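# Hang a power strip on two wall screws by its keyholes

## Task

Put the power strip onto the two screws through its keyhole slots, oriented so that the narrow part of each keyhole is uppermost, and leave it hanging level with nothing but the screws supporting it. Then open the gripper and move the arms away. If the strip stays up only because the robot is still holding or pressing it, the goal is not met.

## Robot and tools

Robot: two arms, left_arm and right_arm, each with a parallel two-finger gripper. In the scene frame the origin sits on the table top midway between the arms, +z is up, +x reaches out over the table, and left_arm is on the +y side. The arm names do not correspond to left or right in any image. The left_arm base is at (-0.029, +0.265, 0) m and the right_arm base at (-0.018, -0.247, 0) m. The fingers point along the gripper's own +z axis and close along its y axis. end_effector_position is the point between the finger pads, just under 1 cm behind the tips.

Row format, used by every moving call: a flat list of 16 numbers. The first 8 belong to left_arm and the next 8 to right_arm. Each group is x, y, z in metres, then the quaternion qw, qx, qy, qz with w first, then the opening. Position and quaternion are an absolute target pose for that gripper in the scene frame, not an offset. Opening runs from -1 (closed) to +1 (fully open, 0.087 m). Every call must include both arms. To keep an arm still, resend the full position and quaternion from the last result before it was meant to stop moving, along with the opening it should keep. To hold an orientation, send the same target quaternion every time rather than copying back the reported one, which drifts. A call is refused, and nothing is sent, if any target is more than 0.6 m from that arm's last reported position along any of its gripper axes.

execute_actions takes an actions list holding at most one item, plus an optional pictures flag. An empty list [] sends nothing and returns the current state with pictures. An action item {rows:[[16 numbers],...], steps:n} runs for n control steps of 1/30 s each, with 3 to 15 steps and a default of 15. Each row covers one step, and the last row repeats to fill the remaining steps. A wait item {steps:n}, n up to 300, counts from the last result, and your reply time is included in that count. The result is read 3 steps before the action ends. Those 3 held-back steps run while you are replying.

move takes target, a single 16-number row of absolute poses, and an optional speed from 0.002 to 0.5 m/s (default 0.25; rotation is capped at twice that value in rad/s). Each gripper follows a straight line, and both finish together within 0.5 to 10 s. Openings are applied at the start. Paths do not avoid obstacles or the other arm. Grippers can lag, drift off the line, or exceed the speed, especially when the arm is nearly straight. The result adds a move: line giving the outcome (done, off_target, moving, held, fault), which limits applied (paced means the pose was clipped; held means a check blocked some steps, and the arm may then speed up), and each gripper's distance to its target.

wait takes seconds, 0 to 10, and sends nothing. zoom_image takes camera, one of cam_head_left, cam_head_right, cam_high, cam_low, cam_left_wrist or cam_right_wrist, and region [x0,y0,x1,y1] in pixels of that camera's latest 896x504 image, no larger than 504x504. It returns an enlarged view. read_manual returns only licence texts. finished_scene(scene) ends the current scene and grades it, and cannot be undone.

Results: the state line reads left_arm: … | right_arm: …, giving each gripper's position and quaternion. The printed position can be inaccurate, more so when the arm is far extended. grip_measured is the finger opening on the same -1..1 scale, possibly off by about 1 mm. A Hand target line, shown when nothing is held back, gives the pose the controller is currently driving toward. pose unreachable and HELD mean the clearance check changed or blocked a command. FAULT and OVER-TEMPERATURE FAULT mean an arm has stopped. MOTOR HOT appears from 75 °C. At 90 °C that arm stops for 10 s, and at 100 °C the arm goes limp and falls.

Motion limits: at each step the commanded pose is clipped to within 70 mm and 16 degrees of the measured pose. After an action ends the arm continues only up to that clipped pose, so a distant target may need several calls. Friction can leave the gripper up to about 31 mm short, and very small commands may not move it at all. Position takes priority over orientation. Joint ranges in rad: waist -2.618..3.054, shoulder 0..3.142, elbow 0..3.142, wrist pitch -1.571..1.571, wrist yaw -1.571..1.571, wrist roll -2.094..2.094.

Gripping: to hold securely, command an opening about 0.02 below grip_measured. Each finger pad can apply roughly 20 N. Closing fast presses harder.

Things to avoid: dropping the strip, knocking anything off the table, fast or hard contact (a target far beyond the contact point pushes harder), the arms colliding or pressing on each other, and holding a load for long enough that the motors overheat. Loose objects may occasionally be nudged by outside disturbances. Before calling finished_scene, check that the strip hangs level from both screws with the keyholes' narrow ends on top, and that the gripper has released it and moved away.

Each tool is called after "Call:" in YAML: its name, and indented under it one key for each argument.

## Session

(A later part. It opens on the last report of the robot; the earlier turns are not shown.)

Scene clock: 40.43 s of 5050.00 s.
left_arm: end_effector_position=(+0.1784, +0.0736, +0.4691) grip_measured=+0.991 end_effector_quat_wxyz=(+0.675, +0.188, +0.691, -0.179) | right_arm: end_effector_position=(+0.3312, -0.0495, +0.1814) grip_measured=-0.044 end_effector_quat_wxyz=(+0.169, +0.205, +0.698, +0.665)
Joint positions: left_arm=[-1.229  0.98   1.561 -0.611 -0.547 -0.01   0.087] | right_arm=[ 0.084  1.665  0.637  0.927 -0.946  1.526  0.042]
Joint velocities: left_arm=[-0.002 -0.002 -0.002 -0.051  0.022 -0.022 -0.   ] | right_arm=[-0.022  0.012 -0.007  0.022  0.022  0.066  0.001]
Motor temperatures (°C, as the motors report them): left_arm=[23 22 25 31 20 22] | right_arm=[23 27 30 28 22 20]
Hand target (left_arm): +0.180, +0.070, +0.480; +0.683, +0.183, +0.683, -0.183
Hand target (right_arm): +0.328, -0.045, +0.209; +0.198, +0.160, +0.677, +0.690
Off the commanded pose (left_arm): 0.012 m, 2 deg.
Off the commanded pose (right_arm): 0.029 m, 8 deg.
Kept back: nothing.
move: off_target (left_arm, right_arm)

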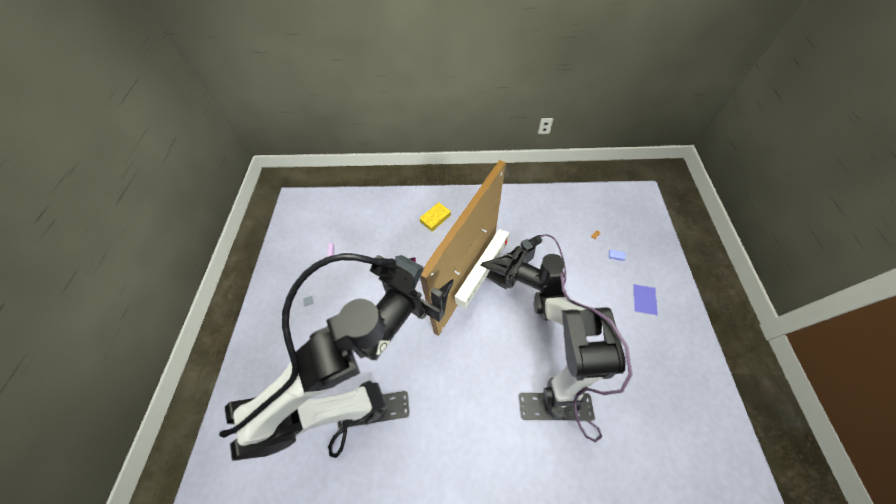

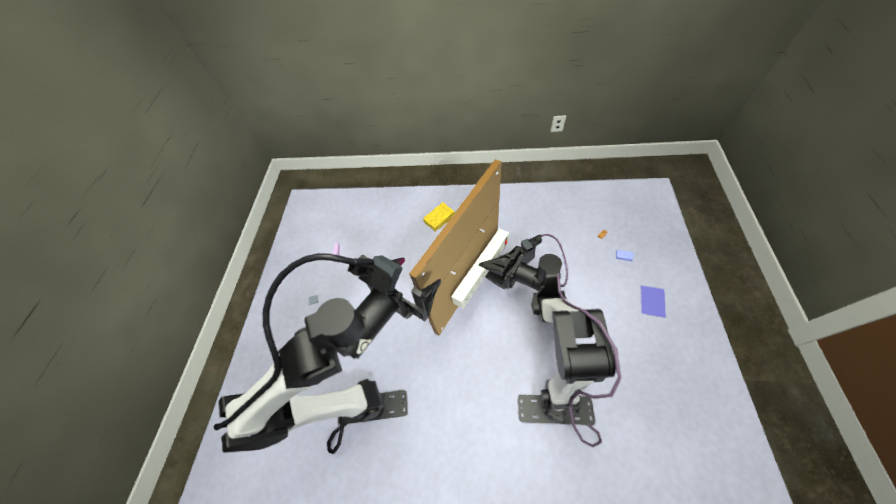

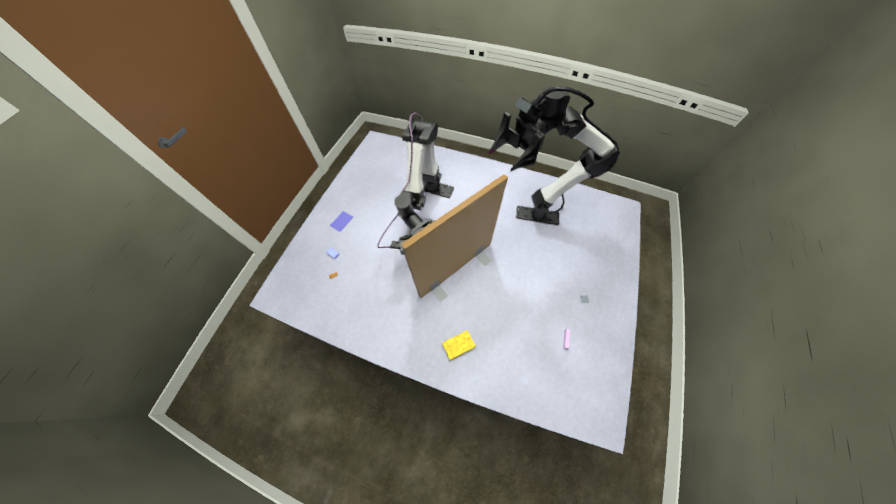

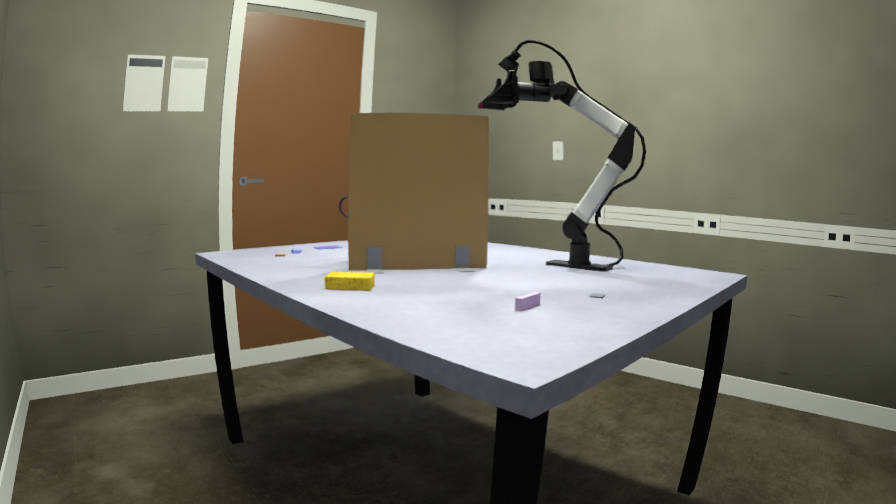

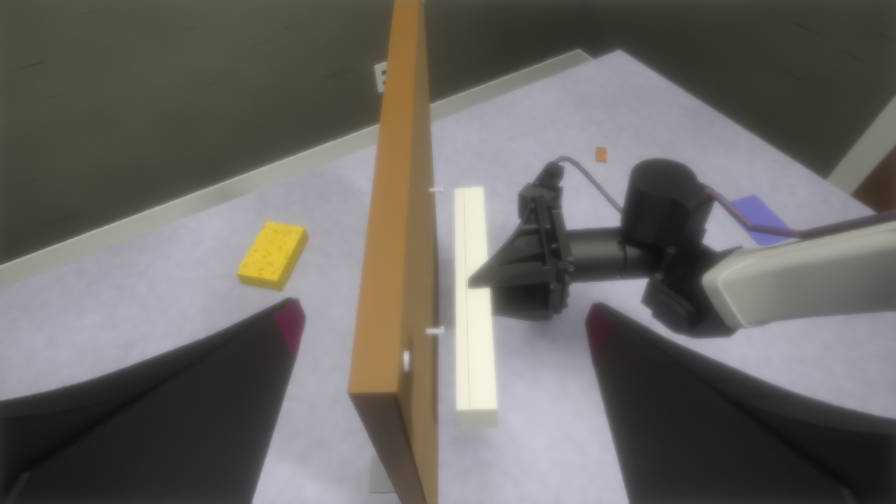

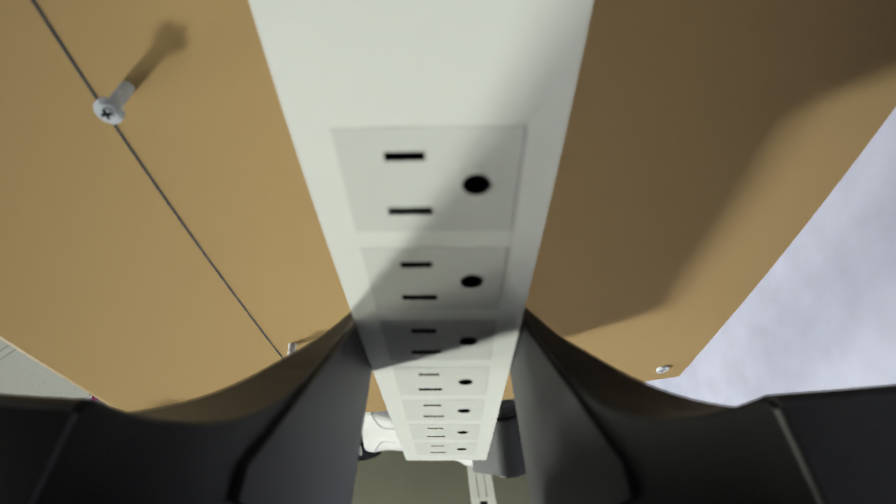

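Call:
move:
  target: [0.18,0.07,0.48,0.683,0.183,0.683,-0.183,1,0.336,-0.03,0.225,0.22,0.135,0.655,0.712,-0.5]
  speed: 0.05

Call:
move:
  target: [0.18,0.07,0.48,0.683,0.183,0.683,-0.183,1,0.336,-0.03,0.265,0.22,0.135,0.655,0.712,-0.5]
  speed: 0.02

Scene clock: 43.00 s of 5050.00 s.
left_arm: end_effector_position=(+0.1784, +0.0736, +0.4691) grip_measured=+0.991 end_effector_quat_wxyz=(+0.675, +0.188, +0.691, -0.179) | right_arm: end_effector_position=(+0.3299, -0.0345, +0.1869) grip_measured=-0.044 end_effector_quat_wxyz=(+0.175, +0.185, +0.686, +0.682)
Joint positions: left_arm=[-1.229  0.98   1.561 -0.611 -0.547 -0.01   0.087] | right_arm=[ 0.129  1.706  0.637  1.053 -0.924  1.571  0.042]
Joint velocities: left_arm=[-0.012  0.027  0.002 -0.051 -0.022 -0.081  0.   ] | right_arm=[ 0.027 -0.002 -0.017  0.051 -0.022 -0.037 -0.   ]
Motor temperatures (°C, as the motors report them): left_arm=[23 22 25 31 20 22] | right_arm=[23 27 30 29 22 20]
Hand target (left_arm): +0.180, +0.070, +0.480; +0.683, +0.183, +0.683, -0.183
Hand target (right_arm): +0.332, -0.031, +0.225; +0.217, +0.135, +0.656, +0.710
Off the commanded pose (left_arm): 0.012 m, 2 deg.
Off the commanded pose (right_arm): 0.039 m, 9 deg.
Kept back: nothing.
move: off_target (left_arm, right_arm)

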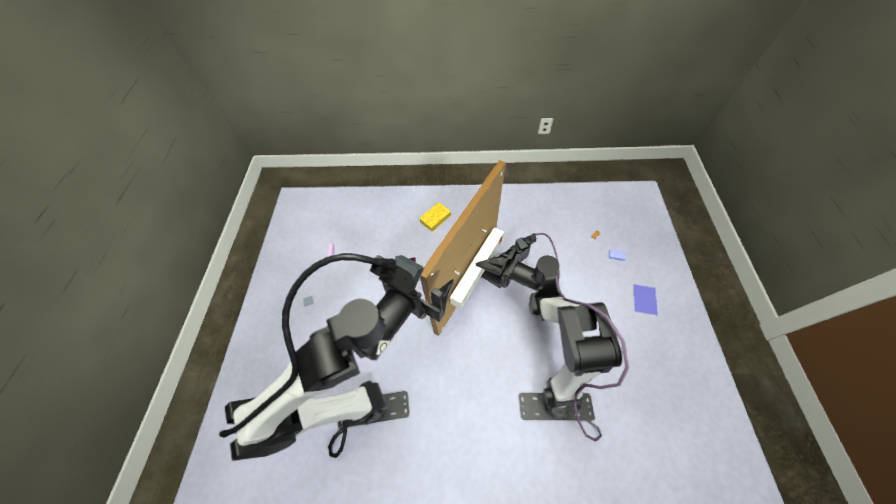

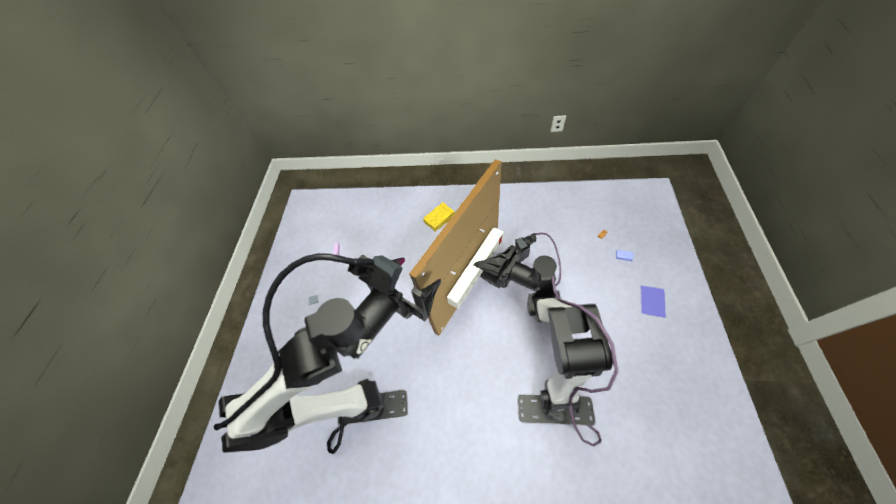

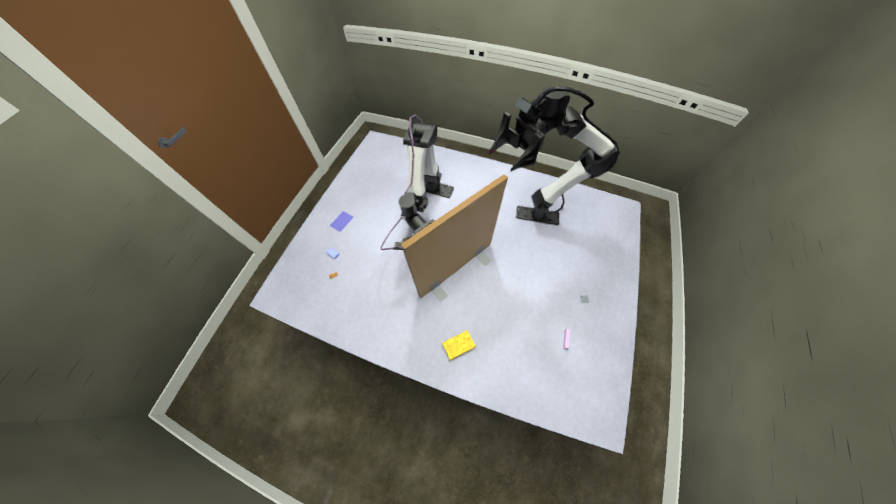

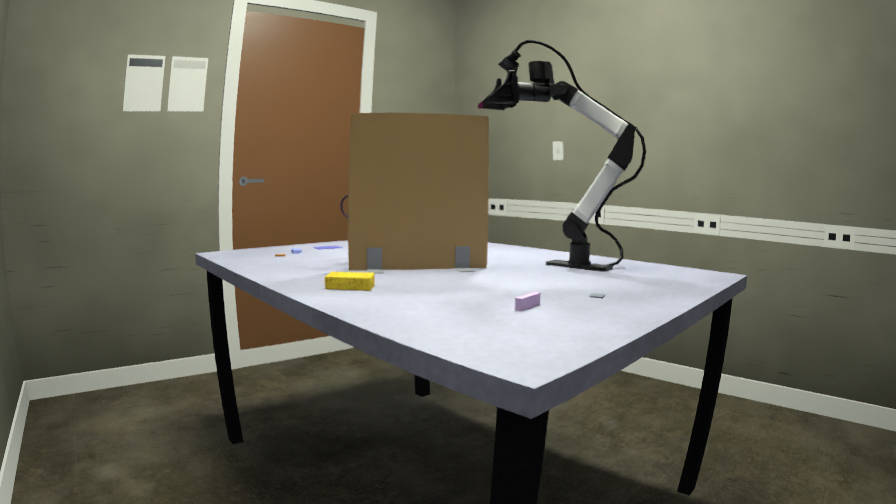

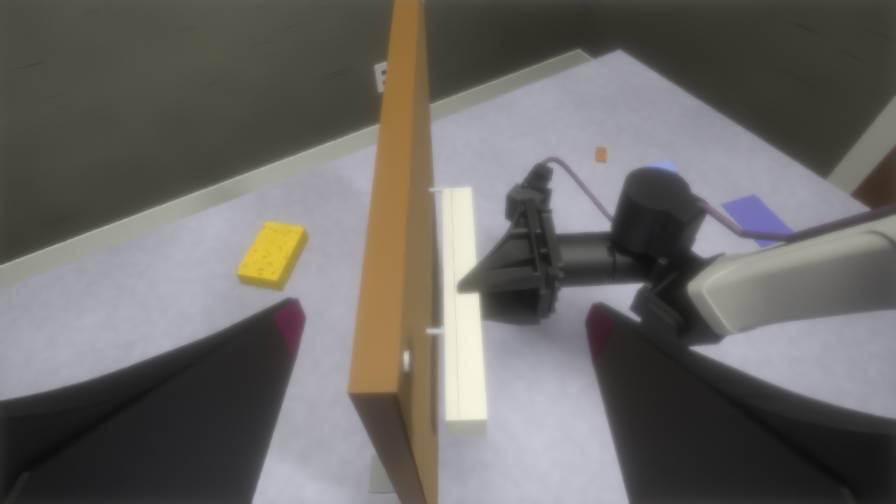

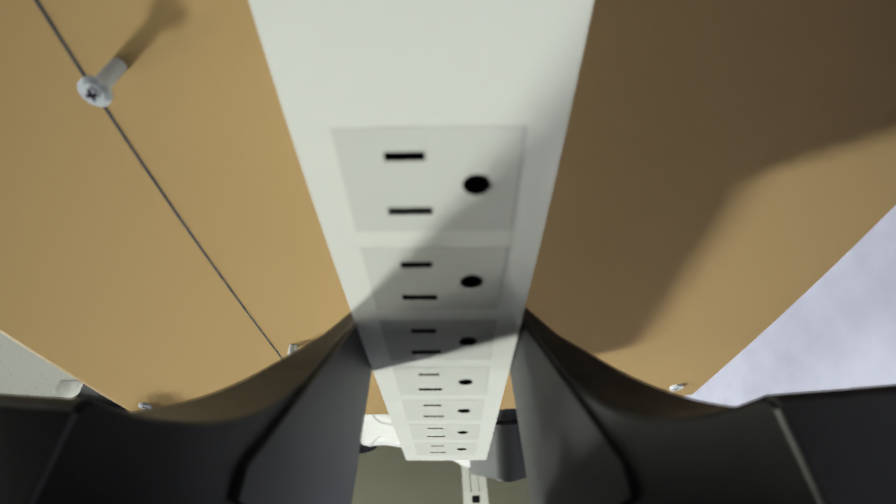

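Scene clock: 47.27 s of 5050.00 s.
left_arm: end_effector_position=(+0.1784, +0.0736, +0.4691) grip_measured=+0.991 end_effector_quat_wxyz=(+0.675, +0.188, +0.691, -0.179) | right_arm: end_effector_position=(+0.3353, -0.0346, +0.2114) grip_measured=-0.044 end_effector_quat_wxyz=(+0.175, +0.193, +0.685, +0.681)
Joint positions: left_arm=[-1.229  0.98   1.561 -0.611 -0.547 -0.01   0.087] | right_arm=[ 0.129  1.635  0.693  0.922 -0.912  1.579  0.042]
Joint velocities: left_arm=[-0.017 -0.017 -0.007 -0.066 -0.081  0.037 -0.001] | right_arm=[-0.002 -0.012 -0.002 -0.022  0.007 -0.081  0.   ]
Motor temperatures (°C, as the motors report them): left_arm=[23 22 25 32 20 22] | right_arm=[23 28 31 30 22 20]
Hand target (left_arm): +0.180, +0.070, +0.480; +0.683, +0.183, +0.683, -0.183
Hand target (right_arm): +0.332, -0.031, +0.264; +0.218, +0.134, +0.655, +0.711
Off the commanded pose (left_arm): 0.012 m, 2 deg.
Off the commanded pose (right_arm): 0.054 m, 10 deg.
Kept back: nothing.
move: off_target (left_arm, right_arm)

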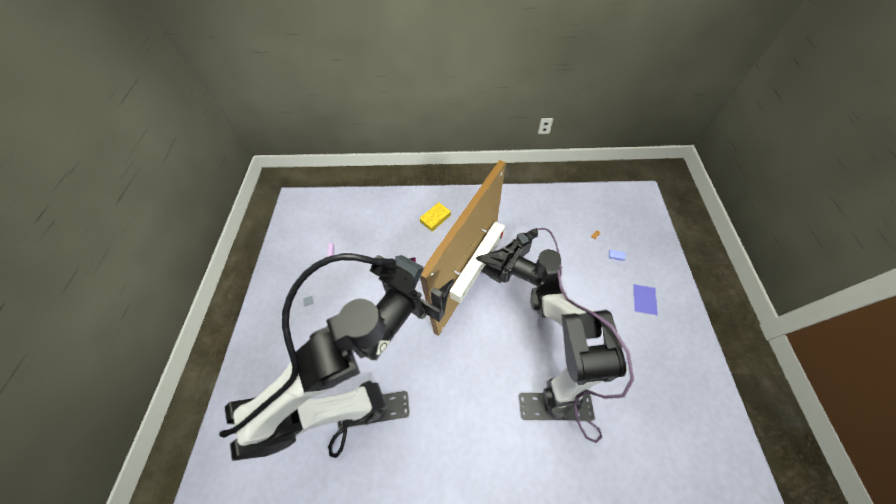

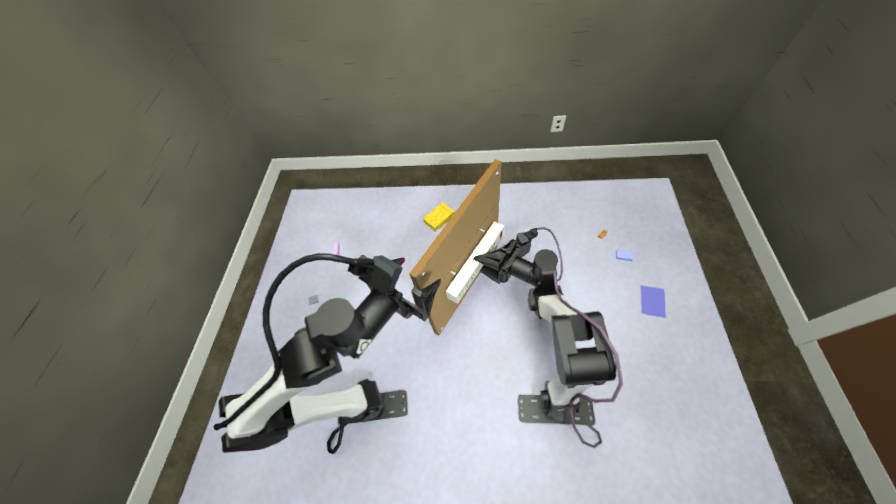

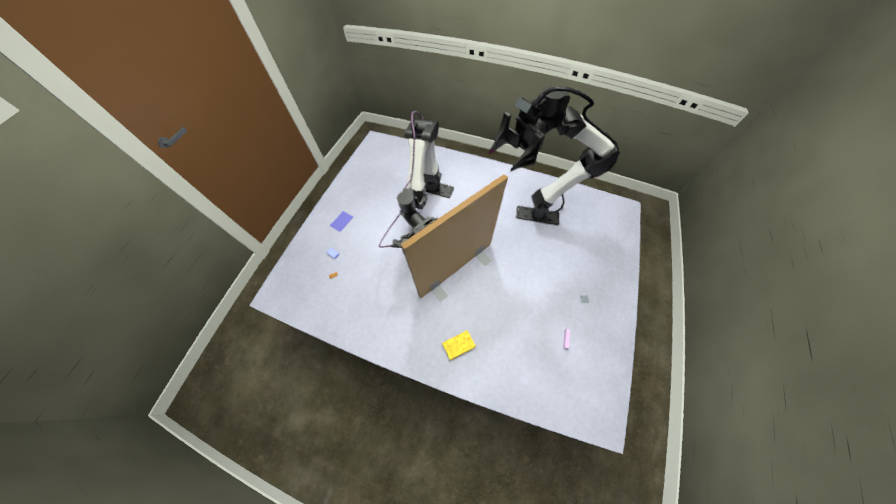

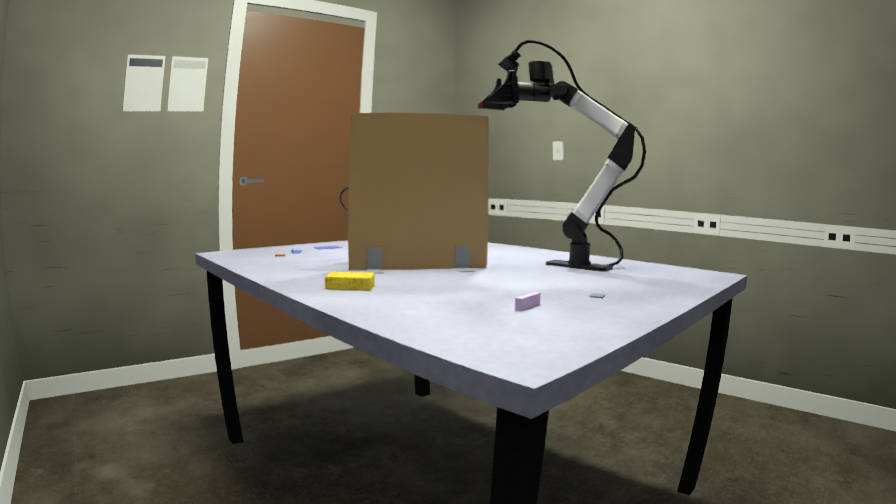

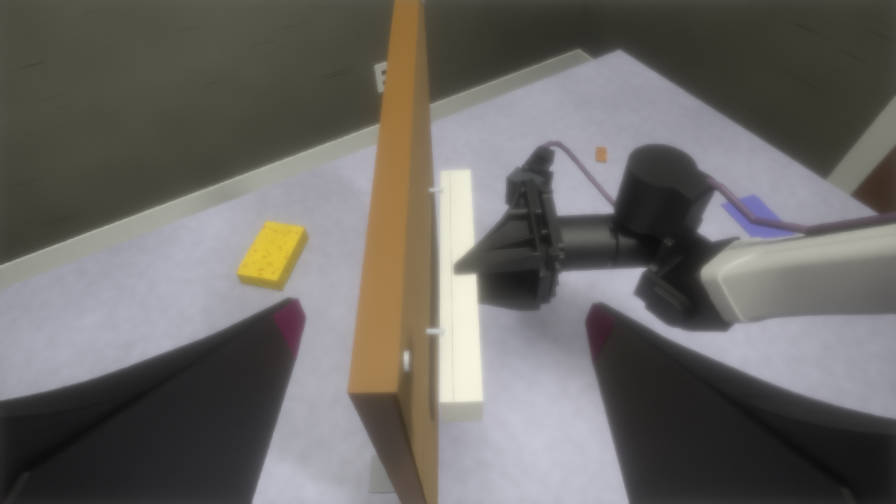

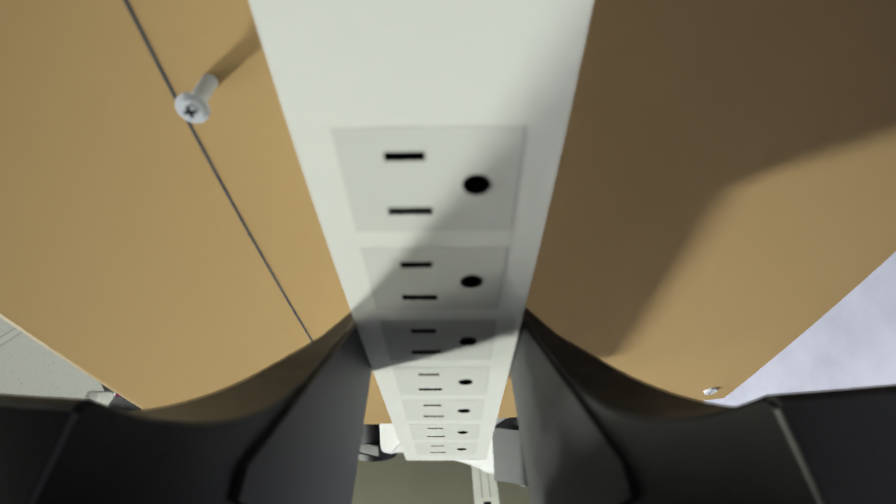

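Call:
move:
  target: [0.18,0.07,0.48,0.683,0.183,0.683,-0.183,1,0.338,-0.025,0.30,0.228,0.128,0.655,0.712,-0.5]
  speed: 0.03

Call:
zoom_image:
  camera: "cam_left_wrist"
  region: [340,120,640,420]

Scene clock: 50.90 s of 5050.00 s.
left_arm: end_effector_position=(+0.1784, +0.0736, +0.4691) grip_measured=+0.991 end_effector_quat_wxyz=(+0.675, +0.188, +0.691, -0.179) | right_arm: end_effector_position=(+0.3395, -0.0298, +0.2393) grip_measured=-0.044 end_effector_quat_wxyz=(+0.178, +0.191, +0.688, +0.677)
Joint positions: left_arm=[-1.229  0.98   1.561 -0.611 -0.547 -0.01   0.087] | right_arm=[ 0.143  1.57   0.776  0.762 -0.897  1.558  0.042]
Joint velocities: left_arm=[-0.012 -0.002  0.012 -0.022  0.037 -0.022 -0.   ] | right_arm=[-0.002 -0.007 -0.007 -0.022  0.066 -0.051  0.   ]
Motor temperatures (°C, as the motors report them): left_arm=[23 22 25 32 20 22] | right_arm=[23 29 31 31 22 20]
Hand target (left_arm): +0.180, +0.070, +0.480; +0.683, +0.183, +0.683, -0.183
Hand target (right_arm): +0.332, -0.026, +0.298; +0.225, +0.127, +0.654, +0.711
Off the commanded pose (left_arm): 0.012 m, 2 deg.
Off the commanded pose (right_arm): 0.061 m, 11 deg.
Kept back: nothing.
move: off_target (left_arm, right_arm)

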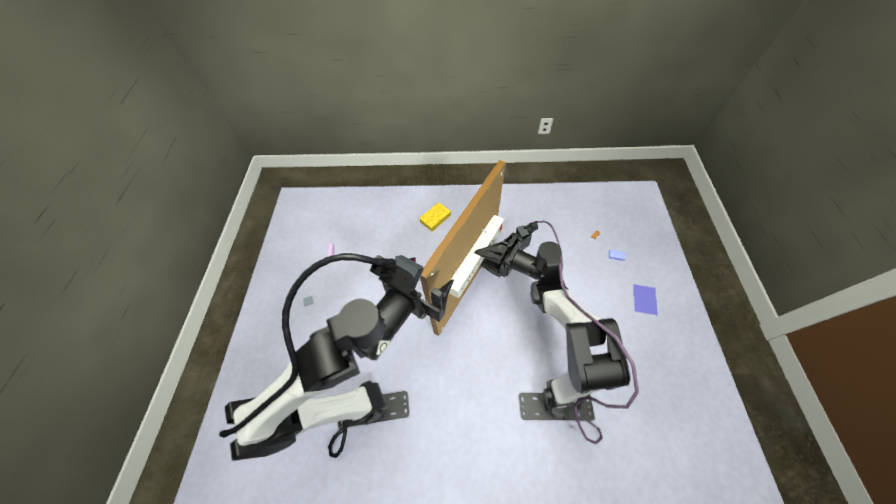

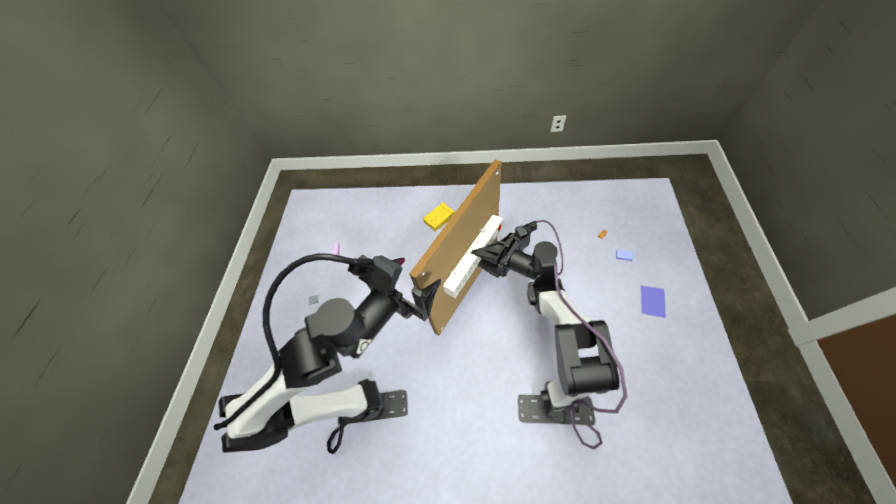

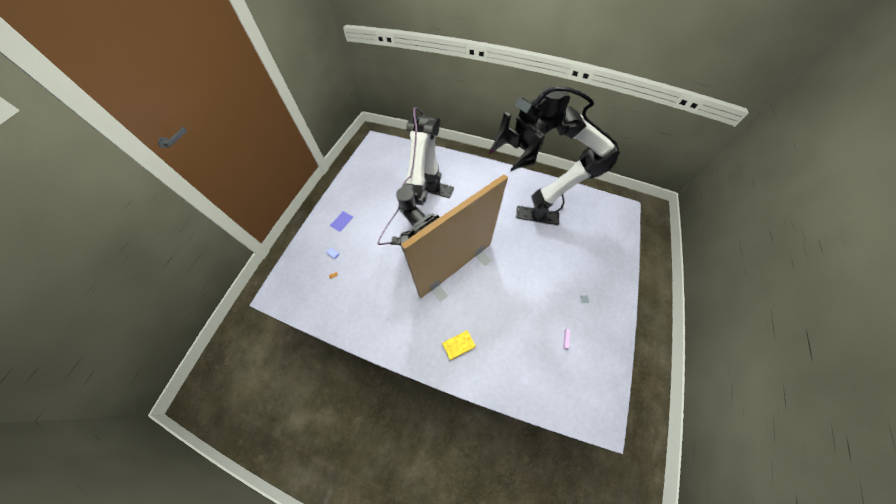

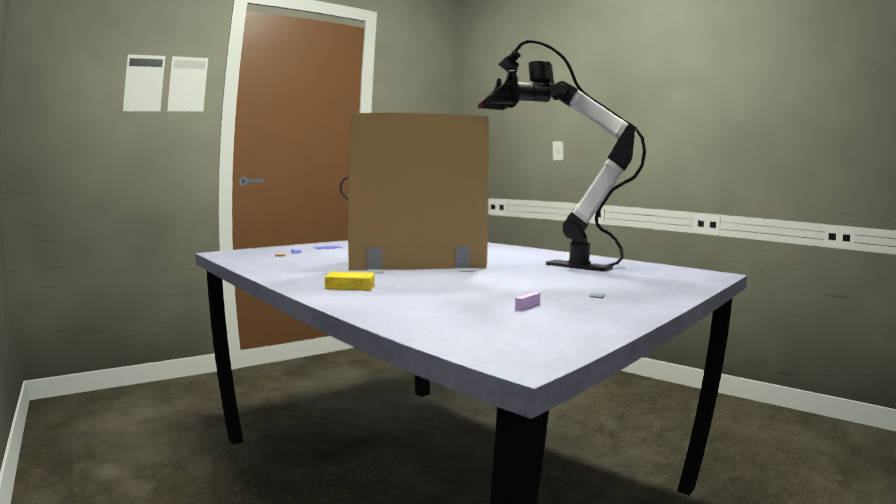

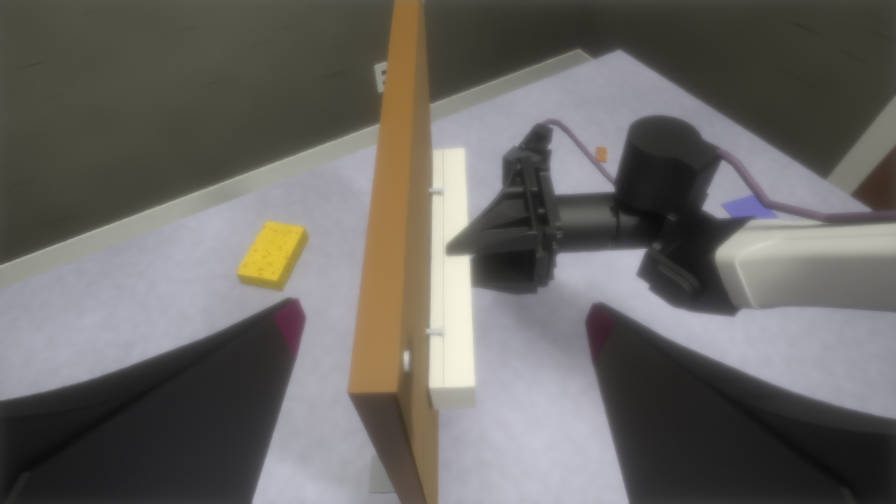

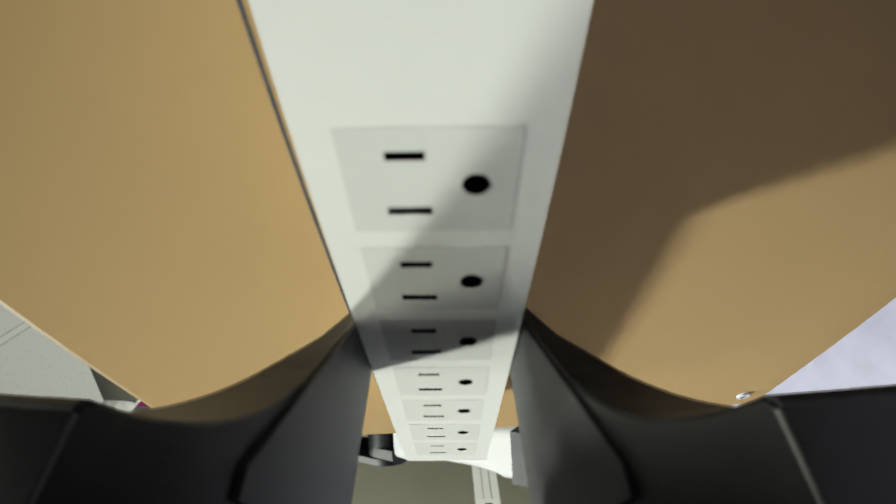

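Region (340, 120, 640, 420) of cam_left_wrist's 896x504 image, scaled by 1.680, with more detail than that image has.

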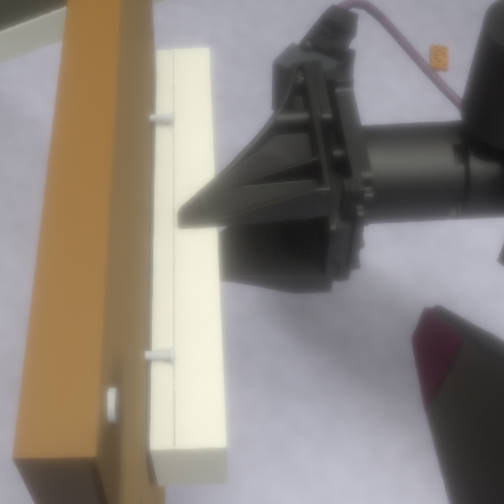

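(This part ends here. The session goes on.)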